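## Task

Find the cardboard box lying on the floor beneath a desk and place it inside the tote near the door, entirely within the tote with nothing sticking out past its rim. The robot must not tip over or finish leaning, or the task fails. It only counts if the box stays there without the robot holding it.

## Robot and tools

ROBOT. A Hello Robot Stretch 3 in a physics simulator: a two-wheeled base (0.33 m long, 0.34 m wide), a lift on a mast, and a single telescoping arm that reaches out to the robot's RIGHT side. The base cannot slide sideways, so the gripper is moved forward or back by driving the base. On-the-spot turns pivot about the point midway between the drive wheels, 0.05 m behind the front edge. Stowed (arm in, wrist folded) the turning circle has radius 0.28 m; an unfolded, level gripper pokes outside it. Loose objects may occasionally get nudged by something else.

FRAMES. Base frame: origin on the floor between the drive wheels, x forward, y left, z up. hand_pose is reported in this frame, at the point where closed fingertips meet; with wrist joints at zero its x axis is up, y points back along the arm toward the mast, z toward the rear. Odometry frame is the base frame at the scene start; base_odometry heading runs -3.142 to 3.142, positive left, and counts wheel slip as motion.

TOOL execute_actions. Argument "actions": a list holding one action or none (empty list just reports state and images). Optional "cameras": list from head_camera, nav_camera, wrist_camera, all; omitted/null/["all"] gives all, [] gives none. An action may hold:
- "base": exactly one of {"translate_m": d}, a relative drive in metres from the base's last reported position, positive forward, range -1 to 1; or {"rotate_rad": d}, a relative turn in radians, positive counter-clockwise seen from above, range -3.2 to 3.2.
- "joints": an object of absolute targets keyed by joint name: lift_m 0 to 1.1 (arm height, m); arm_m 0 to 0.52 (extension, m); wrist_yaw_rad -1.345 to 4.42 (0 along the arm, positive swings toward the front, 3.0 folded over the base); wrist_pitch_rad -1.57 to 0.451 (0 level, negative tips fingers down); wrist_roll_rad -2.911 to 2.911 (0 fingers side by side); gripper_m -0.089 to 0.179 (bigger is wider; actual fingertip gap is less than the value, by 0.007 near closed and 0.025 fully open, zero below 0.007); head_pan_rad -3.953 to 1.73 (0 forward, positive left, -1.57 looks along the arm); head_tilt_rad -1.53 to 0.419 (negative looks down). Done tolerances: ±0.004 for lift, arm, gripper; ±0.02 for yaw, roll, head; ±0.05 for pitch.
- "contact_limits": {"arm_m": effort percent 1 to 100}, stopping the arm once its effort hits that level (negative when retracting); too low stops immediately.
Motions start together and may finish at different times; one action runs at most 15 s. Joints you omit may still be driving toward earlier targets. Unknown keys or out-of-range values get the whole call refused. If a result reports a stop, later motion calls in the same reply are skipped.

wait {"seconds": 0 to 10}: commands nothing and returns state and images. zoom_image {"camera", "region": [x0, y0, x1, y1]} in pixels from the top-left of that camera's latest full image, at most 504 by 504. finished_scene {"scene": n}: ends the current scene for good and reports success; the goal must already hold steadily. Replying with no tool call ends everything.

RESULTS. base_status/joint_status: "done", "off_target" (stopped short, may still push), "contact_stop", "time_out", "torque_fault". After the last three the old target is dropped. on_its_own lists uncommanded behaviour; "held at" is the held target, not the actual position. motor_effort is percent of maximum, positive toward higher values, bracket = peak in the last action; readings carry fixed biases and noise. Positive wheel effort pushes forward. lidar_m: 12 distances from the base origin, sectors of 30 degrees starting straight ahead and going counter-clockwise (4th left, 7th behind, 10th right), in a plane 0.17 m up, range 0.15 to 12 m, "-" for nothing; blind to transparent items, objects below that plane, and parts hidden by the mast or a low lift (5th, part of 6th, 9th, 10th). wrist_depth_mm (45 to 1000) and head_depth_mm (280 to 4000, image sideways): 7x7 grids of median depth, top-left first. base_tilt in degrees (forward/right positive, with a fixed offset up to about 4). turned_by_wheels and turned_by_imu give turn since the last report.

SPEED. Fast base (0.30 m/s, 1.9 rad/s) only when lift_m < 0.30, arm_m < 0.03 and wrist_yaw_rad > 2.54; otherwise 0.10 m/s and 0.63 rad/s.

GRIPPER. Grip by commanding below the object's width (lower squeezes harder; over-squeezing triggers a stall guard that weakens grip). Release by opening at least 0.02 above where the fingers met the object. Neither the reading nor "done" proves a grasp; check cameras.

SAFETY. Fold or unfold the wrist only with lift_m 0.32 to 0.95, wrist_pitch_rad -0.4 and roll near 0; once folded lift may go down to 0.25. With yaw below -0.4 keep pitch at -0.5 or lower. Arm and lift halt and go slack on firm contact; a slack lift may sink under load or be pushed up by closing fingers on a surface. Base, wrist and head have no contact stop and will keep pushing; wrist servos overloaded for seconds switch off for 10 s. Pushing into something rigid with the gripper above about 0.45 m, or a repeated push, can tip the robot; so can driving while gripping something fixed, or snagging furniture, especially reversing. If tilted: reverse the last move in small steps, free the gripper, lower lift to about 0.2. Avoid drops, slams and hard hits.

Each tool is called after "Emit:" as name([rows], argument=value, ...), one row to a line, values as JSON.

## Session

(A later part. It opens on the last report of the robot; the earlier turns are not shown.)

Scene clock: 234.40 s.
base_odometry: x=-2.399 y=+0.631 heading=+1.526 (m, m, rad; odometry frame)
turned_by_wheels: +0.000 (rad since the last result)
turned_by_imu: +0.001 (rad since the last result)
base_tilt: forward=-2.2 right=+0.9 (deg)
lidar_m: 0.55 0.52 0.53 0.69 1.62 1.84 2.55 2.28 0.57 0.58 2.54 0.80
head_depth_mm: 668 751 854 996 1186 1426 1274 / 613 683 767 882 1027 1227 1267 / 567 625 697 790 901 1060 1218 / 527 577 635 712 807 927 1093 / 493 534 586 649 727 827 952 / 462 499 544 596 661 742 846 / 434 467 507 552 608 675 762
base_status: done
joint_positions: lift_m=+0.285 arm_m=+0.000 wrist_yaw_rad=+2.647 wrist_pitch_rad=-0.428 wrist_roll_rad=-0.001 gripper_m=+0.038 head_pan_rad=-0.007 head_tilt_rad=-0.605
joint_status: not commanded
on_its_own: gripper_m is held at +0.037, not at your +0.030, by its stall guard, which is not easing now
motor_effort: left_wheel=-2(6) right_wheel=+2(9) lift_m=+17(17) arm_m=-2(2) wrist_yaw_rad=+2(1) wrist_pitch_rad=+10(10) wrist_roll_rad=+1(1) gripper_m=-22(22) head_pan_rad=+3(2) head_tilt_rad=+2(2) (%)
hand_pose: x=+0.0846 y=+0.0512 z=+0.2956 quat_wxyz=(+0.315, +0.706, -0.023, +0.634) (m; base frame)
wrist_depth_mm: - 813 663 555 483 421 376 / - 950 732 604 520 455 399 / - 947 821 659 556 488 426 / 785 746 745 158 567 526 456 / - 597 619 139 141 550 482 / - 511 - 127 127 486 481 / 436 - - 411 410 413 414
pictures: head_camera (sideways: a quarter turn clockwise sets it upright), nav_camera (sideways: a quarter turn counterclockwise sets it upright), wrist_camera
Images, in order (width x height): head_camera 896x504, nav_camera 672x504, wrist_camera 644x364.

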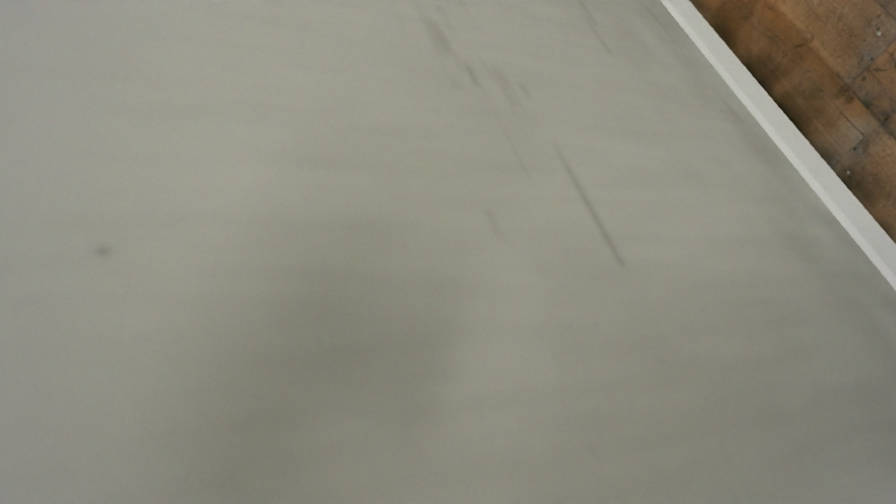

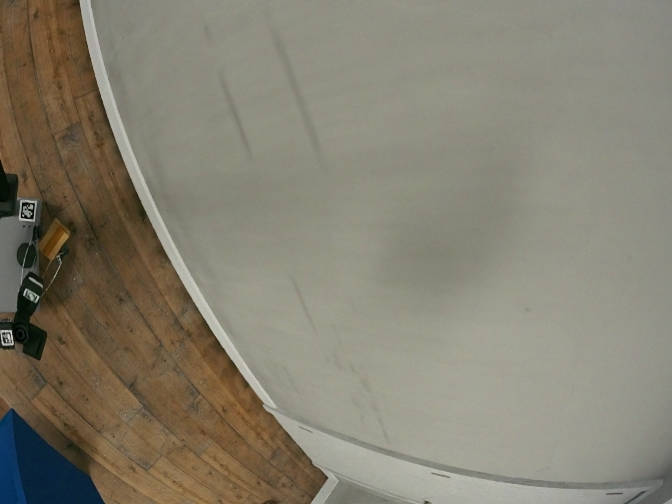

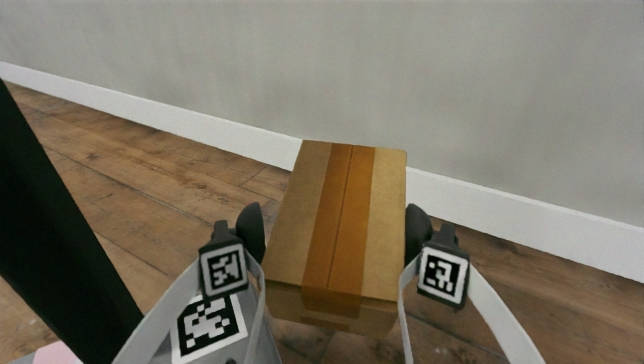

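Emit:
execute_actions([
  {"base": {"rotate_rad": -1.0}, "joints": {"head_tilt_rad": -0.5}},
], cameras=["head_camera", "nav_camera"])

Scene clock: 238.97 s.
base_odometry: x=-2.399 y=+0.631 heading=+0.526 (m, m, rad; odometry frame)
turned_by_wheels: -1.000 (rad since the last result)
turned_by_imu: -0.996 (rad since the last result)
base_tilt: forward=-2.2 right=+1.0 (deg)
lidar_m: 2.07 0.75 0.54 0.52 0.54 0.72 1.92 1.84 2.55 2.27 0.57 0.61
head_depth_mm: 2181 2377 2583 2694 2067 1582 1217 / 2159 2353 2533 2722 2078 1642 1355 / 2190 2347 2529 2707 2095 1639 1355 / 2154 2326 2532 2673 2091 1646 1360 / 2150 2333 2520 2638 2084 1648 1367 / 2132 2295 2492 2661 2100 1640 1369 / 2112 2204 2058 1985 1937 1652 1366
base_status: done
joint_positions: lift_m=+0.285 arm_m=+0.000 wrist_yaw_rad=+2.647 wrist_pitch_rad=-0.428 wrist_roll_rad=-0.001 gripper_m=+0.038 head_pan_rad=-0.007 head_tilt_rad=-0.507
joint_status: all done
on_its_own: gripper_m is held at +0.037, not at your +0.030, by its stall guard, which is not easing now
motor_effort: left_wheel=+1(6) right_wheel=-2(7) lift_m=+18(17) arm_m=-2(2) wrist_yaw_rad=+2(2) wrist_pitch_rad=+10(10) wrist_roll_rad=+1(1) gripper_m=-21(21) head_pan_rad=+2(2) head_tilt_rad=+3(8) (%)
hand_pose: x=+0.0846 y=+0.0512 z=+0.2956 quat_wxyz=(+0.315, +0.706, -0.023, +0.634) (m; base frame)
wrist_depth_mm: 420 459 515 584 681 784 952 / 445 493 557 630 741 883 - / 483 529 611 687 810 912 902 / 529 568 638 158 657 712 709 / - 575 612 139 141 576 575 / - 515 - 127 127 479 480 / 434 - - 409 409 417 415
pictures: head_camera (sideways: a quarter turn clockwise sets it upright), nav_camera (sideways: a quarter turn counterclockwise sets it upright)
Images, in order (width x height): head_camera 896x504, nav_camera 672x504.

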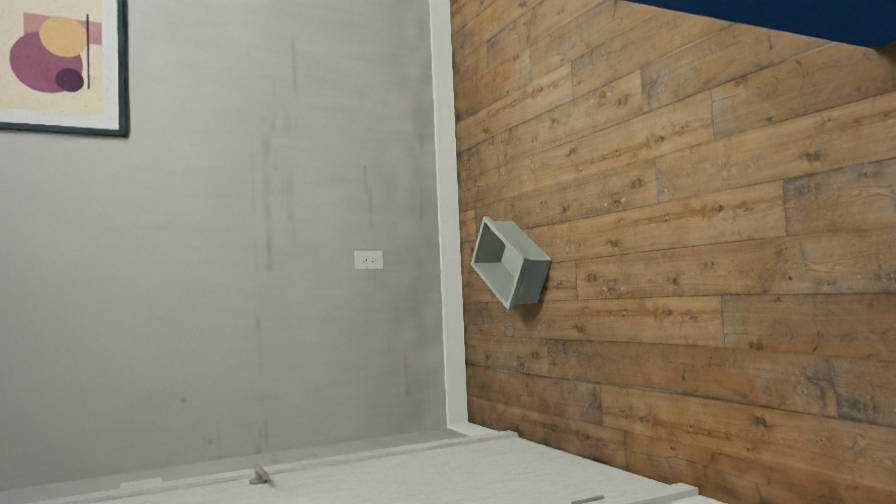

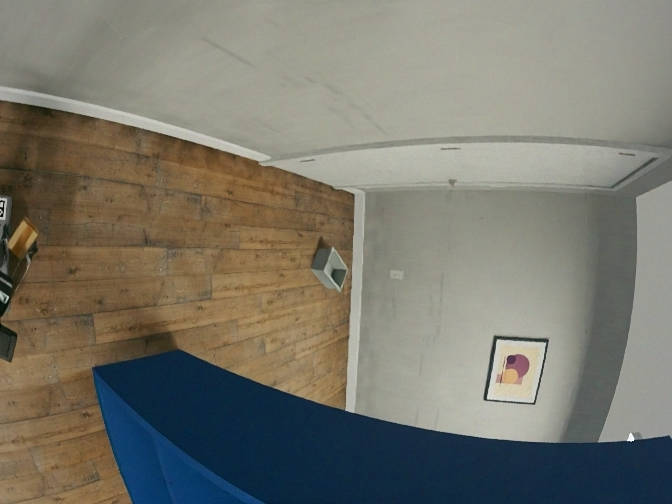

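Emit:
execute_actions([
  {"base": {"translate_m": 1.0}, "joints": {"head_tilt_rad": -1.0}},
], cameras=["head_camera", "nav_camera"])

Scene clock: 256.93 s.
base_odometry: x=-1.534 y=+1.133 heading=+0.526 (m, m, rad; odometry frame)
turned_by_wheels: +0.000 (rad since the last result)
turned_by_imu: +0.007 (rad since the last result)
base_tilt: forward=-2.2 right=+0.9 (deg)
lidar_m: 1.55 0.74 0.56 0.53 0.55 0.75 2.00 0.61 0.46 0.64 2.23 1.62
head_depth_mm: 1468 1724 1835 1575 1395 1242 1119 / 1473 1707 1813 1574 1383 1240 1121 / 1459 1701 1804 1577 1389 1233 1119 / 1432 1676 1811 1507 1376 1230 1116 / 1431 1684 1808 1531 1361 1230 1111 / 1419 1664 1800 1556 1368 1224 1110 / 1421 1644 1778 1557 1366 1221 1108
base_status: done
joint_positions: lift_m=+0.285 arm_m=+0.000 wrist_yaw_rad=+2.647 wrist_pitch_rad=-0.428 wrist_roll_rad=-0.001 gripper_m=+0.038 head_pan_rad=-0.007 head_tilt_rad=-0.988
joint_status: all done
on_its_own: gripper_m is held at +0.037, not at your +0.030, by its stall guard, which is not easing now
motor_effort: left_wheel=+0(4) right_wheel=-2(7) lift_m=+17(17) arm_m=-2(2) wrist_yaw_rad=+2(2) wrist_pitch_rad=+10(10) wrist_roll_rad=+1(1) gripper_m=-22(23) head_pan_rad=+2(2) head_tilt_rad=-4(22) (%)
hand_pose: x=+0.0846 y=+0.0512 z=+0.2956 quat_wxyz=(+0.315, +0.706, -0.023, +0.634) (m; base frame)
wrist_depth_mm: 432 471 530 586 662 773 959 / 463 512 577 638 731 871 - / 492 543 626 687 824 926 927 / 541 585 662 158 657 712 704 / - 588 612 139 141 581 581 / - 519 - 127 127 485 476 / 432 - - 410 408 416 413
pictures: head_camera (sideways: a quarter turn clockwise sets it upright), nav_camera (sideways: a quarter turn counterclockwise sets it upright)
Images, in order (width x height): head_camera 896x504, nav_camera 672x504.

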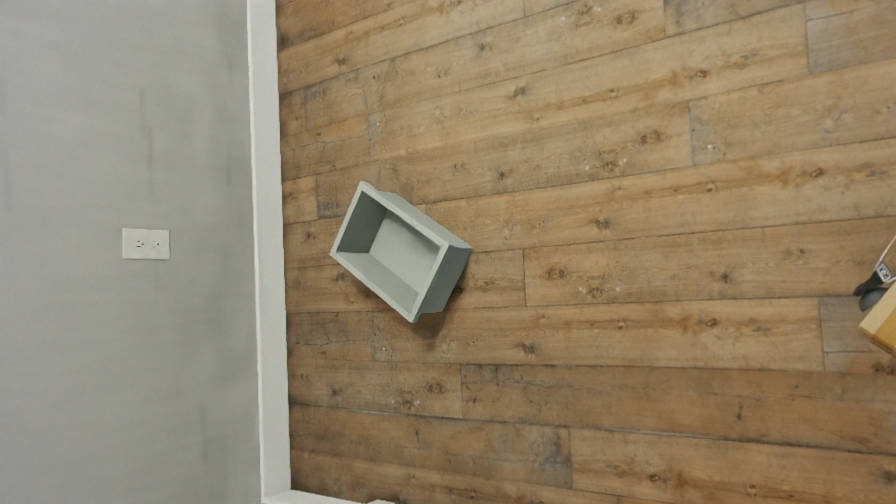

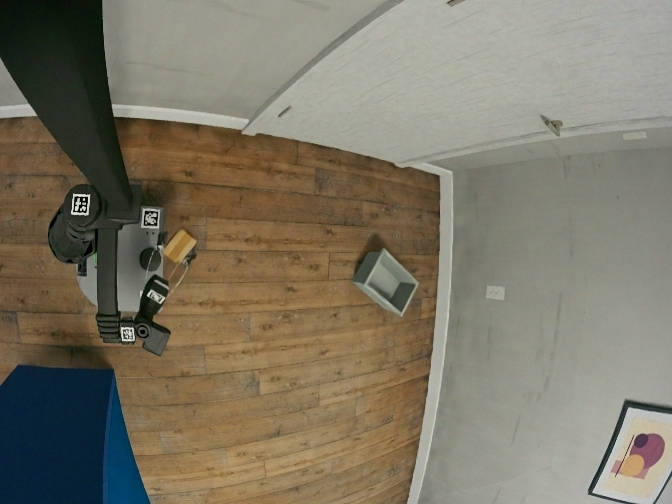

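Emit:
execute_actions([
  {"base": {"translate_m": 0.48}},
], cameras=[])

Emit:
execute_actions([
  {"base": {"rotate_rad": 1.74}, "joints": {"head_pan_rad": -1.65, "head_tilt_rad": -1.05}},
], cameras=[])

Emit:
execute_actions([
  {"joints": {"lift_m": 0.36}},
], cameras=["head_camera"])

Scene clock: 293.83 s.
base_odometry: x=-1.119 y=+1.374 heading=+0.526 (m, m, rad; odometry frame)
turned_by_wheels: +0.000 (rad since the last result)
turned_by_imu: +0.004 (rad since the last result)
base_tilt: forward=-2.2 right=+0.9 (deg)
lidar_m: 1.08 0.75 0.54 0.52 0.53 0.76 2.04 0.77 0.92 2.44 1.55 1.13
head_depth_mm: 1007 1184 1429 1563 1392 1239 1124 / 1005 1168 1420 1571 1386 1233 1114 / 1005 1162 1403 1569 1351 1237 1119 / 992 1152 1395 1561 1358 1205 1111 / 980 1141 1384 1545 1378 1226 1110 / 976 1134 1356 1539 1371 1225 1110 / 970 1125 1356 1531 1372 1229 1105
base_status: done
joint_positions: lift_m=+0.285 arm_m=+0.000 wrist_yaw_rad=+2.647 wrist_pitch_rad=-0.428 wrist_roll_rad=-0.001 gripper_m=+0.038 head_pan_rad=-0.007 head_tilt_rad=-0.989
joint_status: not commanded
on_its_own: gripper_m is held at +0.037, not at your +0.030, by its stall guard, which is not easing now
motor_effort: left_wheel=+1(4) right_wheel=-1(6) lift_m=+17(18) arm_m=-2(2) wrist_yaw_rad=+2(2) wrist_pitch_rad=+10(10) wrist_roll_rad=+1(1) gripper_m=-22(21) head_pan_rad=+2(2) head_tilt_rad=-3(3) (%)
hand_pose: x=+0.0846 y=+0.0512 z=+0.2956 quat_wxyz=(+0.315, +0.706, -0.023, +0.634) (m; base frame)
wrist_depth_mm: 410 461 514 585 673 814 822 / 445 495 556 647 750 928 850 / 485 533 607 688 825 931 844 / 540 572 661 159 660 715 712 / - 590 609 139 141 589 549 / - 511 - 127 127 489 445 / 436 - - 408 409 418 403
pictures: none
No camera images: the call's "cameras" was empty. Leave "cameras" out to get every camera's image.

Scene clock: 296.13 s.
base_odometry: x=-1.119 y=+1.374 heading=+2.266 (m, m, rad; odometry frame)
turned_by_wheels: +1.740 (rad since the last result)
turned_by_imu: +1.733 (rad since the last result)
base_tilt: forward=-2.2 right=+1.0 (deg)
lidar_m: 0.52 0.59 0.91 1.06 0.92 1.09 2.74 1.35 1.09 1.08 0.65 0.52
head_depth_mm: 1013 1195 1447 1517 1358 1219 1110 / 1012 1192 1457 1520 1328 1223 1136 / 1017 1204 1448 1509 1339 1231 - / 1023 1203 1468 1523 1320 1228 - / 1018 1204 1463 1506 1340 1228 1104 / 1023 1211 1469 1500 1355 1208 1101 / 1026 1221 1469 1470 1340 1207 1100
base_status: done
joint_positions: lift_m=+0.285 arm_m=+0.000 wrist_yaw_rad=+2.647 wrist_pitch_rad=-0.428 wrist_roll_rad=-0.001 gripper_m=+0.038 head_pan_rad=-1.643 head_tilt_rad=-1.037
joint_status: all done
on_its_own: gripper_m is held at +0.037, not at your +0.030, by its stall guard, which is not easing now
motor_effort: left_wheel=-2(5) right_wheel=+2(12) lift_m=+17(17) arm_m=-2(3) wrist_yaw_rad=+2(2) wrist_pitch_rad=+10(10) wrist_roll_rad=+1(1) gripper_m=-22(22) head_pan_rad=-4(33) head_tilt_rad=-4(8) (%)
hand_pose: x=+0.0846 y=+0.0512 z=+0.2956 quat_wxyz=(+0.315, +0.706, -0.023, +0.634) (m; base frame)
wrist_depth_mm: - - - - 860 567 428 / 848 - - - 882 592 440 / 828 978 999 960 839 612 456 / 788 749 735 159 657 617 468 / - 597 607 139 141 567 453 / - 517 - 127 127 482 449 / 437 - - 409 408 416 412
pictures: none
No camera images: the call's "cameras" was empty. Leave "cameras" out to get every camera's image.

Scene clock: 297.63 s.
base_odometry: x=-1.119 y=+1.374 heading=+2.266 (m, m, rad; odometry frame)
turned_by_wheels: +0.000 (rad since the last result)
turned_by_imu: +0.000 (rad since the last result)
base_tilt: forward=-2.2 right=+1.0 (deg)
lidar_m: 0.52 0.59 0.91 1.07 0.92 1.10 2.74 1.35 1.09 1.08 0.65 0.53
head_depth_mm: 1006 1190 1444 1533 1365 1226 1115 / 1016 1189 1447 1525 1333 1220 1144 / 1018 1201 1470 1518 1346 1241 - / 1014 1197 1457 1513 1323 1231 - / 1022 1205 1456 1508 1345 1230 1111 / 1024 1208 1475 1498 1338 1208 1103 / 1029 1211 1467 1465 1333 1201 1099
base_status: not commanded
joint_positions: lift_m=+0.360 arm_m=+0.000 wrist_yaw_rad=+2.647 wrist_pitch_rad=-0.428 wrist_roll_rad=-0.001 gripper_m=+0.038 head_pan_rad=-1.643 head_tilt_rad=-1.037
joint_status: all done
on_its_own: gripper_m is held at +0.037, not at your +0.030, by its stall guard, which is not easing now
motor_effort: left_wheel=-2(1) right_wheel=+2(2) lift_m=+24(24) arm_m=-2(2) wrist_yaw_rad=+2(2) wrist_pitch_rad=+10(10) wrist_roll_rad=+1(1) gripper_m=-23(22) head_pan_rad=-4(4) head_tilt_rad=-3(4) (%)
hand_pose: x=+0.0846 y=+0.0512 z=+0.3703 quat_wxyz=(+0.315, +0.706, -0.023, +0.634) (m; base frame)
wrist_depth_mm: - - - - 836 574 432 / 836 - - - 875 590 442 / 835 - - - 866 608 453 / 851 882 872 159 760 630 465 / - 704 734 139 141 637 455 / - 609 553 127 127 568 464 / 493 - 518 483 478 495 471
pictures: head_camera (sideways: a quarter turn clockwise sets it upright)
Images, in order (width x height): head_camera 896x504.

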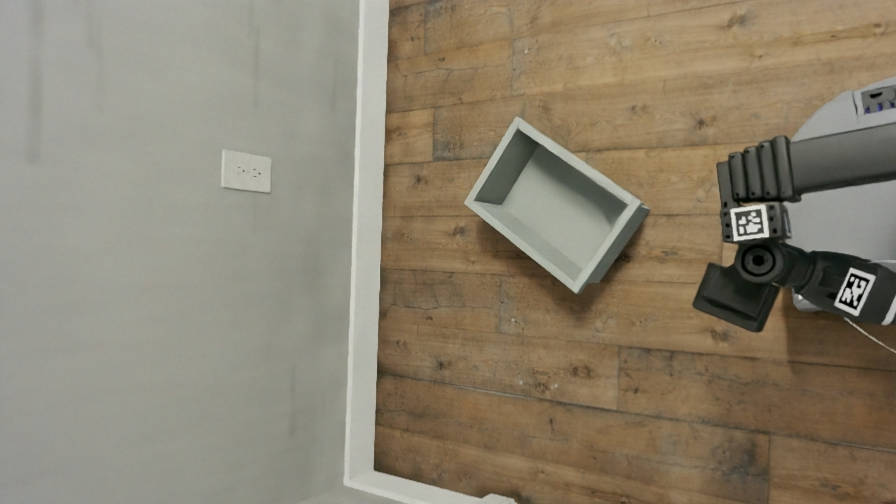

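Emit:
execute_actions([
  {"joints": {"wrist_yaw_rad": -0.35, "arm_m": 0.2}},
], cameras=["head_camera", "wrist_camera"])

Scene clock: 305.83 s.
base_odometry: x=-1.119 y=+1.374 heading=+2.266 (m, m, rad; odometry frame)
turned_by_wheels: +0.000 (rad since the last result)
turned_by_imu: +0.002 (rad since the last result)
base_tilt: forward=-2.2 right=+1.0 (deg)
lidar_m: 0.52 0.59 0.91 1.07 0.92 1.09 2.73 1.34 1.09 1.08 0.65 0.53
head_depth_mm: 1010 1187 1457 1523 1364 1227 1110 / 1011 1187 1451 1513 1336 1226 1137 / 1015 1192 1453 1516 1354 1232 - / 1016 1202 1464 1521 - 1208 - / 1016 1200 1478 1514 1333 1209 1103 / 1026 1202 1483 1503 1334 1206 1101 / 1028 1215 1484 1474 1332 1209 1098
base_status: not commanded
joint_positions: lift_m=+0.360 arm_m=+0.200 wrist_yaw_rad=-0.346 wrist_pitch_rad=-0.427 wrist_roll_rad=-0.001 gripper_m=+0.038 head_pan_rad=-1.643 head_tilt_rad=-1.037
joint_status: all done
on_its_own: gripper_m is held at +0.037, not at your +0.030, by its stall guard, which is not easing now
motor_effort: left_wheel=-2(2) right_wheel=+2(2) lift_m=+23(24) arm_m=+2(2) wrist_yaw_rad=-2(6) wrist_pitch_rad=+10(10) wrist_roll_rad=+1(1) gripper_m=-21(22) head_pan_rad=-4(4) head_tilt_rad=-4(4) (%)
hand_pose: x=-0.0973 y=-0.5546 z=+0.3703 quat_wxyz=(+0.655, +0.029, -0.706, -0.267) (m; base frame)
wrist_depth_mm: 516 538 557 582 604 627 661 / 564 580 604 636 664 698 733 / 610 639 672 691 736 768 819 / 660 701 728 158 778 822 839 / 658 698 725 138 141 684 678 / 579 585 549 127 127 570 563 / 504 504 494 461 467 450 492
pictures: head_camera (sideways: a quarter turn clockwise sets it upright), wrist_camera
Images, in order (width x height): head_camera 896x504, wrist_camera 644x364.

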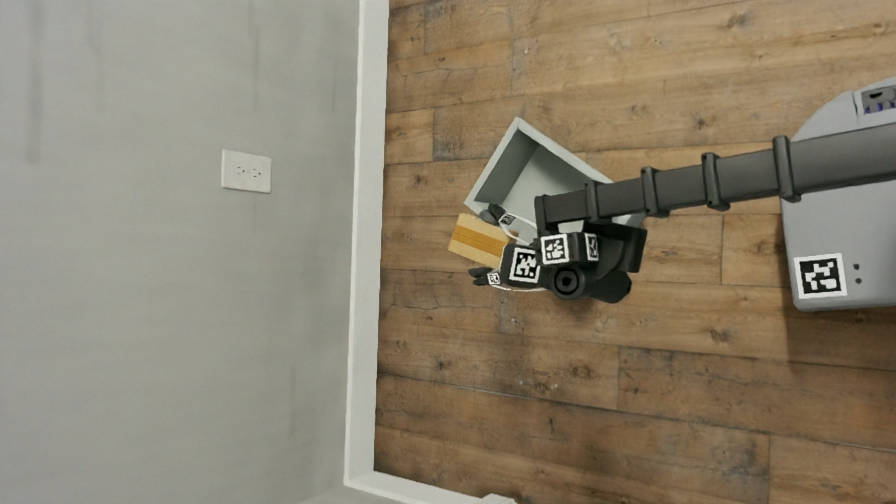

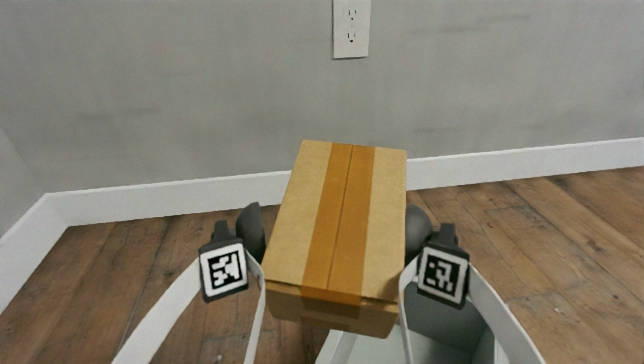

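Emit:
execute_actions([
  {"base": {"translate_m": -0.06}, "joints": {"wrist_yaw_rad": -0.69, "wrist_pitch_rad": -0.68, "arm_m": 0.29, "lift_m": 0.26}},
], cameras=["head_camera", "wrist_camera"])

Scene clock: 338.20 s.
base_odometry: x=-1.080 y=+1.328 heading=+2.266 (m, m, rad; odometry frame)
turned_by_wheels: +0.000 (rad since the last result)
turned_by_imu: +0.001 (rad since the last result)
base_tilt: forward=-2.2 right=+0.9 (deg)
lidar_m: 0.58 0.66 1.01 0.91 0.79 1.11 2.72 1.34 1.08 1.07 0.72 0.58
head_depth_mm: 1005 1180 1433 1523 1356 1218 1114 / 1009 1179 1442 1514 1355 1219 1138 / 1004 1179 1461 1519 1333 1232 - / 1011 1189 1461 1514 - 1210 - / 1016 1191 1455 1505 1342 1213 1103 / 1019 1200 1462 1507 1336 1207 1099 / 1020 1196 1469 1500 1344 1209 1100
base_status: done
joint_positions: lift_m=+0.260 arm_m=+0.290 wrist_yaw_rad=-0.687 wrist_pitch_rad=-0.695 wrist_roll_rad=-0.001 gripper_m=+0.038 head_pan_rad=-1.643 head_tilt_rad=-1.037
joint_status: all done
on_its_own: gripper_m is held at +0.037, not at your +0.030, by its stall guard, which is not easing now
motor_effort: left_wheel=-2(5) right_wheel=+2(4) lift_m=+18(15) arm_m=+2(3) wrist_yaw_rad=-1(3) wrist_pitch_rad=+5(10) wrist_roll_rad=+1(1) gripper_m=-23(23) head_pan_rad=-4(4) head_tilt_rad=-4(3) (%)
hand_pose: x=-0.1366 y=-0.5748 z=+0.2163 quat_wxyz=(+0.545, +0.003, -0.706, -0.451) (m; base frame)
wrist_depth_mm: 419 462 527 613 703 795 801 / 456 512 578 639 648 643 631 / 495 543 559 557 544 537 535 / 485 484 476 158 305 464 460 / 429 420 421 138 141 406 403 / 379 377 252 127 127 361 360 / 339 337 259 321 276 322 326
pictures: head_camera (sideways: a quarter turn clockwise sets it upright), wrist_camera
Images, in order (width x height): head_camera 896x504, wrist_camera 644x364.

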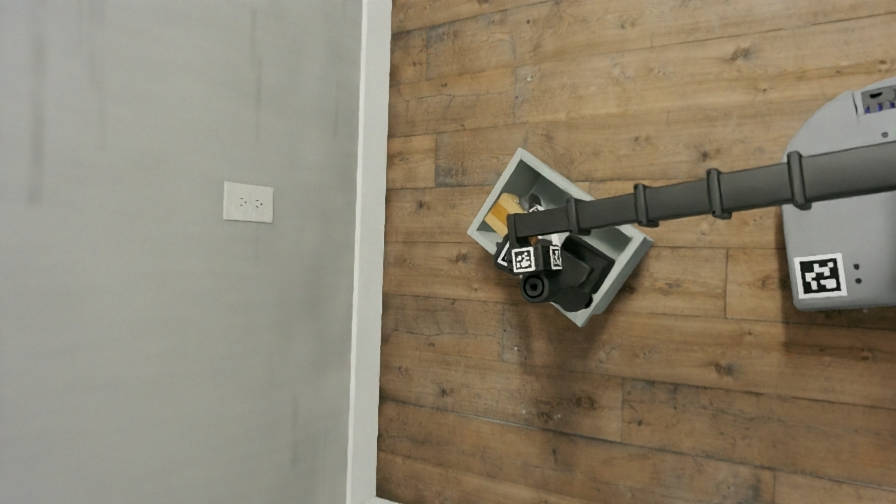

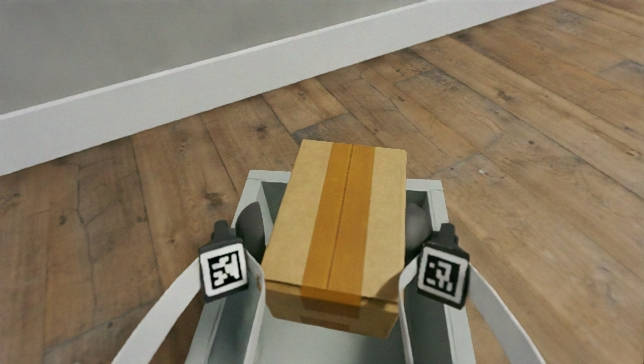

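Emit:
execute_actions([
  {"base": {"translate_m": -0.025}, "joints": {"arm_m": 0.32, "lift_m": 0.11}},
], cameras=["head_camera", "wrist_camera"])

Scene clock: 352.90 s.
base_odometry: x=-1.064 y=+1.309 heading=+2.265 (m, m, rad; odometry frame)
turned_by_wheels: +0.000 (rad since the last result)
turned_by_imu: +0.001 (rad since the last result)
base_tilt: forward=-2.2 right=+0.9 (deg)
lidar_m: 0.60 0.68 1.05 0.84 0.75 1.12 2.71 1.33 1.08 1.07 0.75 0.61
head_depth_mm: 997 1181 1428 1520 1359 1229 1113 / 1000 1174 1438 1528 1348 1219 1144 / 1003 1177 1430 1522 1328 1228 - / 1007 1179 1450 1513 1292 1213 - / 1007 1188 1446 1512 1316 1213 1102 / 1010 1192 1460 1507 1341 1212 1098 / 1017 1199 1469 1496 1343 1201 1098
base_status: done
joint_positions: lift_m=+0.110 arm_m=+0.320 wrist_yaw_rad=-0.687 wrist_pitch_rad=-0.695 wrist_roll_rad=-0.001 gripper_m=+0.038 head_pan_rad=-1.643 head_tilt_rad=-1.037
joint_status: all done
on_its_own: gripper_m is held at +0.037, not at your +0.030, by its stall guard, which is not easing now
motor_effort: left_wheel=-1(5) right_wheel=+2(3) lift_m=+18(16) arm_m=+2(0) wrist_yaw_rad=-2(1) wrist_pitch_rad=+5(5) wrist_roll_rad=+1(1) gripper_m=-23(22) head_pan_rad=-4(3) head_tilt_rad=-4(4) (%)
hand_pose: x=-0.1366 y=-0.6048 z=+0.0663 quat_wxyz=(+0.545, +0.003, -0.706, -0.451) (m; base frame)
wrist_depth_mm: 383 427 461 478 470 464 460 / 398 402 184 182 178 172 369 / 337 157 204 203 198 161 312 / 285 131 230 158 220 157 124 / 111 132 192 139 141 154 106 / 102 130 205 126 127 140 97 / 105 127 190 188 187 161 96
pictures: head_camera (sideways: a quarter turn clockwise sets it upright), wrist_camera
Images, in order (width x height): head_camera 896x504, wrist_camera 644x364.

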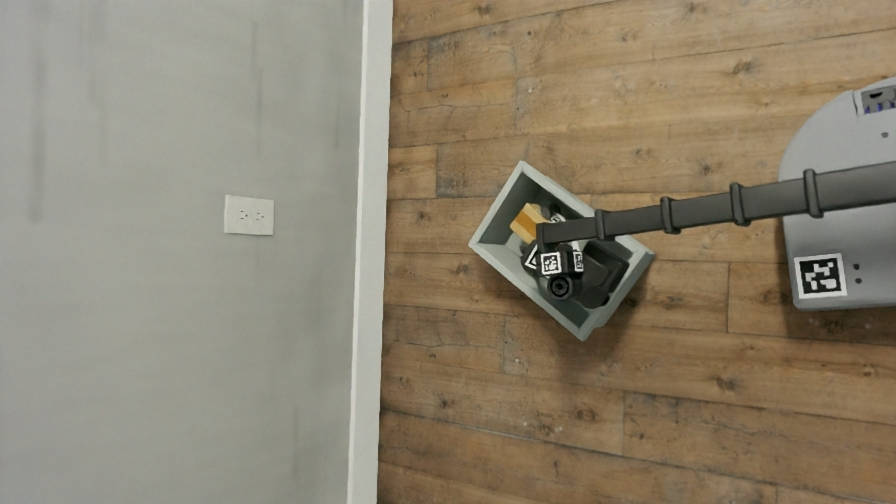

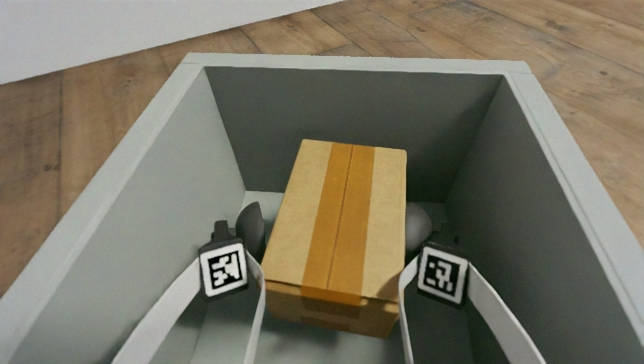

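Emit:
execute_actions([
  {"joints": {"lift_m": 0.085}},
], cameras=[])

Emit:
execute_actions([
  {"joints": {"gripper_m": 0.11}},
], cameras=["wrist_camera"])

Scene clock: 359.87 s.
base_odometry: x=-1.064 y=+1.309 heading=+2.265 (m, m, rad; odometry frame)
turned_by_wheels: +0.000 (rad since the last result)
turned_by_imu: +0.001 (rad since the last result)
base_tilt: forward=-2.2 right=+1.0 (deg)
lidar_m: 0.60 0.68 1.05 0.85 0.74 1.12 2.71 1.33 1.08 1.07 0.75 0.61
head_depth_mm: 998 1180 1432 1527 1361 1215 1114 / 997 1175 1438 1520 1345 1223 1137 / 1004 1183 1454 1517 1323 1213 - / 1008 1190 1452 1506 1317 1209 - / 1008 1190 1455 1512 1325 1210 1105 / 1011 1193 1451 1499 1338 1206 1097 / 1013 1201 1460 1499 1340 1205 1098
base_status: not commanded
joint_positions: lift_m=+0.085 arm_m=+0.320 wrist_yaw_rad=-0.687 wrist_pitch_rad=-0.695 wrist_roll_rad=-0.001 gripper_m=+0.038 head_pan_rad=-1.643 head_tilt_rad=-1.037
joint_status: all done
on_its_own: gripper_m is held at +0.037, not at your +0.030, by its stall guard, which is not easing now
motor_effort: left_wheel=-2(2) right_wheel=+2(3) lift_m=+17(20) arm_m=+2(2) wrist_yaw_rad=-1(1) wrist_pitch_rad=+5(5) wrist_roll_rad=+1(1) gripper_m=-22(21) head_pan_rad=-3(4) head_tilt_rad=-3(4) (%)
hand_pose: x=-0.1366 y=-0.6048 z=+0.0412 quat_wxyz=(+0.545, +0.003, -0.706, -0.451) (m; base frame)
wrist_depth_mm: 383 405 165 162 158 154 404 / 358 137 181 178 172 160 128 / 113 128 204 202 197 161 105 / 101 130 230 158 222 157 99 / 103 132 192 139 141 154 98 / 104 130 181 127 127 140 97 / 105 127 170 166 165 161 96
pictures: none
No camera images: the call's "cameras" was empty. Leave "cameras" out to get every camera's image.

Scene clock: 361.10 s.
base_odometry: x=-1.064 y=+1.309 heading=+2.265 (m, m, rad; odometry frame)
turned_by_wheels: +0.000 (rad since the last result)
turned_by_imu: +0.000 (rad since the last result)
base_tilt: forward=-2.2 right=+0.9 (deg)
lidar_m: 0.60 0.68 1.05 0.85 0.74 1.11 2.72 1.33 1.08 1.07 0.75 0.61
head_depth_mm: 1000 1180 1425 1524 1348 1223 1112 / 1001 1170 1430 1517 1355 1218 1142 / 1005 1184 1439 1525 1335 1214 - / 1003 1187 1443 1502 1328 1209 - / 1005 1187 1449 1508 1327 1206 1105 / 1012 1190 1465 1503 1334 1205 1103 / 1018 1200 1458 1503 1343 1207 1101
base_status: not commanded
joint_positions: lift_m=+0.085 arm_m=+0.320 wrist_yaw_rad=-0.687 wrist_pitch_rad=-0.695 wrist_roll_rad=-0.001 gripper_m=+0.110 head_pan_rad=-1.643 head_tilt_rad=-1.037
joint_status: all done
motor_effort: left_wheel=-2(2) right_wheel=+2(3) lift_m=+18(18) arm_m=+2(2) wrist_yaw_rad=-1(1) wrist_pitch_rad=+6(6) wrist_roll_rad=+1(1) gripper_m=+2(95) head_pan_rad=-4(3) head_tilt_rad=-4(4) (%)
hand_pose: x=-0.1366 y=-0.6047 z=+0.0412 quat_wxyz=(+0.545, +0.003, -0.706, -0.451) (m; base frame)
wrist_depth_mm: 382 405 165 161 158 154 404 / 357 138 181 179 172 160 128 / 114 128 203 209 200 161 106 / 101 130 230 177 225 157 99 / 103 132 211 153 161 143 98 / 104 125 186 137 142 131 97 / 103 146 170 156 164 161 95
pictures: wrist_camera
Images, in order (width x height): wrist_camera 644x364.

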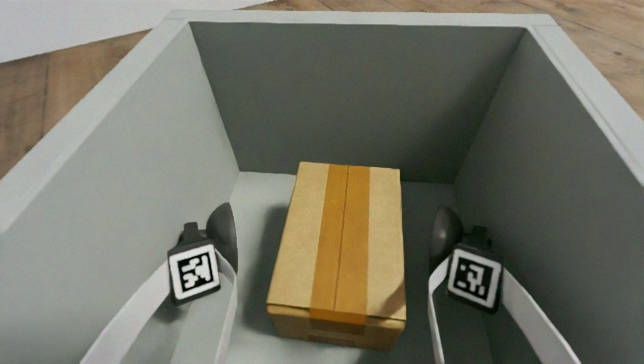

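The box rests flat on the tote floor. I'll lift clear of the tote and then retract the arm.

Emit:
execute_actions([
  {"joints": {"lift_m": 0.27}},
], cameras=[])

Emit:
execute_actions([
  {"joints": {"arm_m": 0.0}},
], cameras=["head_camera"])

Scene clock: 367.50 s.
base_odometry: x=-1.064 y=+1.309 heading=+2.265 (m, m, rad; odometry frame)
turned_by_wheels: +0.000 (rad since the last result)
turned_by_imu: +0.002 (rad since the last result)
base_tilt: forward=-2.2 right=+1.0 (deg)
lidar_m: 0.60 0.68 1.05 0.84 0.74 1.12 2.71 1.34 1.08 1.07 0.75 0.61
head_depth_mm: 1000 1175 1434 1522 1355 1222 1111 / 999 1180 1436 1526 1350 1220 1136 / 1000 1188 1444 1523 1330 1236 - / 1005 1188 1461 1541 1305 1212 - / 1002 1190 1453 1512 1319 1216 1107 / 1009 1193 1456 1503 1334 1210 1099 / 1017 1198 1466 1491 1338 1205 1100
base_status: not commanded
joint_positions: lift_m=+0.270 arm_m=+0.320 wrist_yaw_rad=-0.687 wrist_pitch_rad=-0.695 wrist_roll_rad=-0.001 gripper_m=+0.110 head_pan_rad=-1.643 head_tilt_rad=-1.037
joint_status: all done
motor_effort: left_wheel=-2(2) right_wheel=+2(2) lift_m=+23(26) arm_m=+2(2) wrist_yaw_rad=-1(1) wrist_pitch_rad=+5(6) wrist_roll_rad=+1(1) gripper_m=+0(1) head_pan_rad=-4(3) head_tilt_rad=-4(4) (%)
hand_pose: x=-0.1366 y=-0.6047 z=+0.2258 quat_wxyz=(+0.545, +0.003, -0.706, -0.451) (m; base frame)
wrist_depth_mm: 394 439 497 568 665 779 804 / 430 480 538 630 670 657 644 / 470 523 567 567 563 554 546 / 490 500 494 482 479 475 469 / 438 438 306 311 303 422 411 / 386 385 317 369 350 382 370 / 348 347 325 298 325 331 334
pictures: none
No camera images: the call's "cameras" was empty. Leave "cameras" out to get every camera's image.

Scene clock: 371.07 s.
base_odometry: x=-1.064 y=+1.309 heading=+2.265 (m, m, rad; odometry frame)
turned_by_wheels: +0.000 (rad since the last result)
turned_by_imu: +0.001 (rad since the last result)
base_tilt: forward=-2.2 right=+1.0 (deg)
lidar_m: 0.60 0.68 1.05 0.85 0.74 1.11 2.72 1.33 1.07 1.07 0.75 0.61
head_depth_mm: 998 1174 1435 1509 1359 1218 1110 / 999 1179 1433 1514 1350 1213 1140 / 1006 1186 1439 1523 1336 1234 - / 1008 1188 1448 1504 1319 1234 - / 1013 1190 1455 1497 1325 1216 1107 / 1012 1200 1453 1512 1339 1207 1101 / 1016 1195 1458 1506 1339 1201 1097
base_status: not commanded
joint_positions: lift_m=+0.270 arm_m=+0.000 wrist_yaw_rad=-0.688 wrist_pitch_rad=-0.695 wrist_roll_rad=-0.001 gripper_m=+0.110 head_pan_rad=-1.643 head_tilt_rad=-1.037
joint_status: all done
motor_effort: left_wheel=-2(2) right_wheel=+2(2) lift_m=+23(23) arm_m=-3(3) wrist_yaw_rad=-2(1) wrist_pitch_rad=+6(6) wrist_roll_rad=+1(1) gripper_m=+1(0) head_pan_rad=-4(4) head_tilt_rad=-4(4) (%)
hand_pose: x=-0.1366 y=-0.2852 z=+0.2258 quat_wxyz=(+0.545, +0.003, -0.706, -0.451) (m; base frame)
wrist_depth_mm: 626 685 786 839 825 821 799 / 664 694 491 685 666 660 654 / 591 467 506 569 564 553 549 / 483 448 450 486 482 476 472 / 314 401 424 427 424 420 412 / 388 368 374 377 377 383 366 / 349 347 346 343 341 337 335
pictures: head_camera (sideways: a quarter turn clockwise sets it upright)
Images, in order (width x height): head_camera 896x504.

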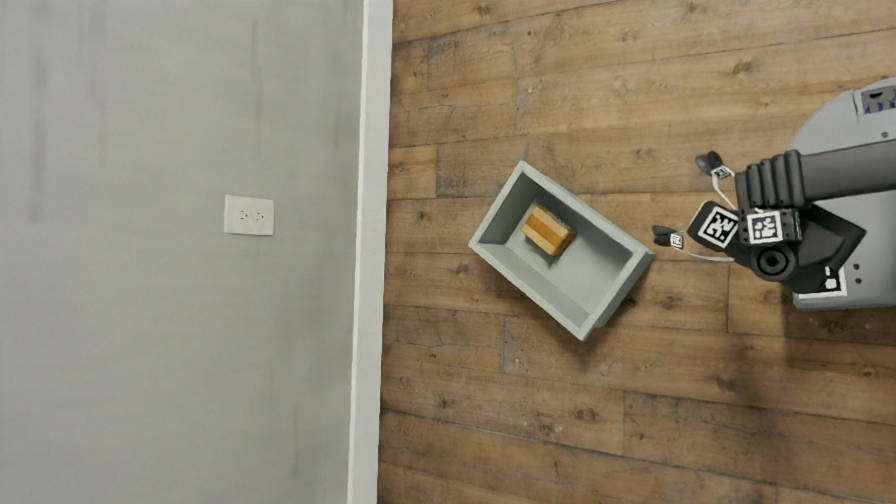

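The box is fully inside the tote, and the robot is clear of it and level.

Emit:
finished_scene(scene=2)

The scene is finished: the task was done.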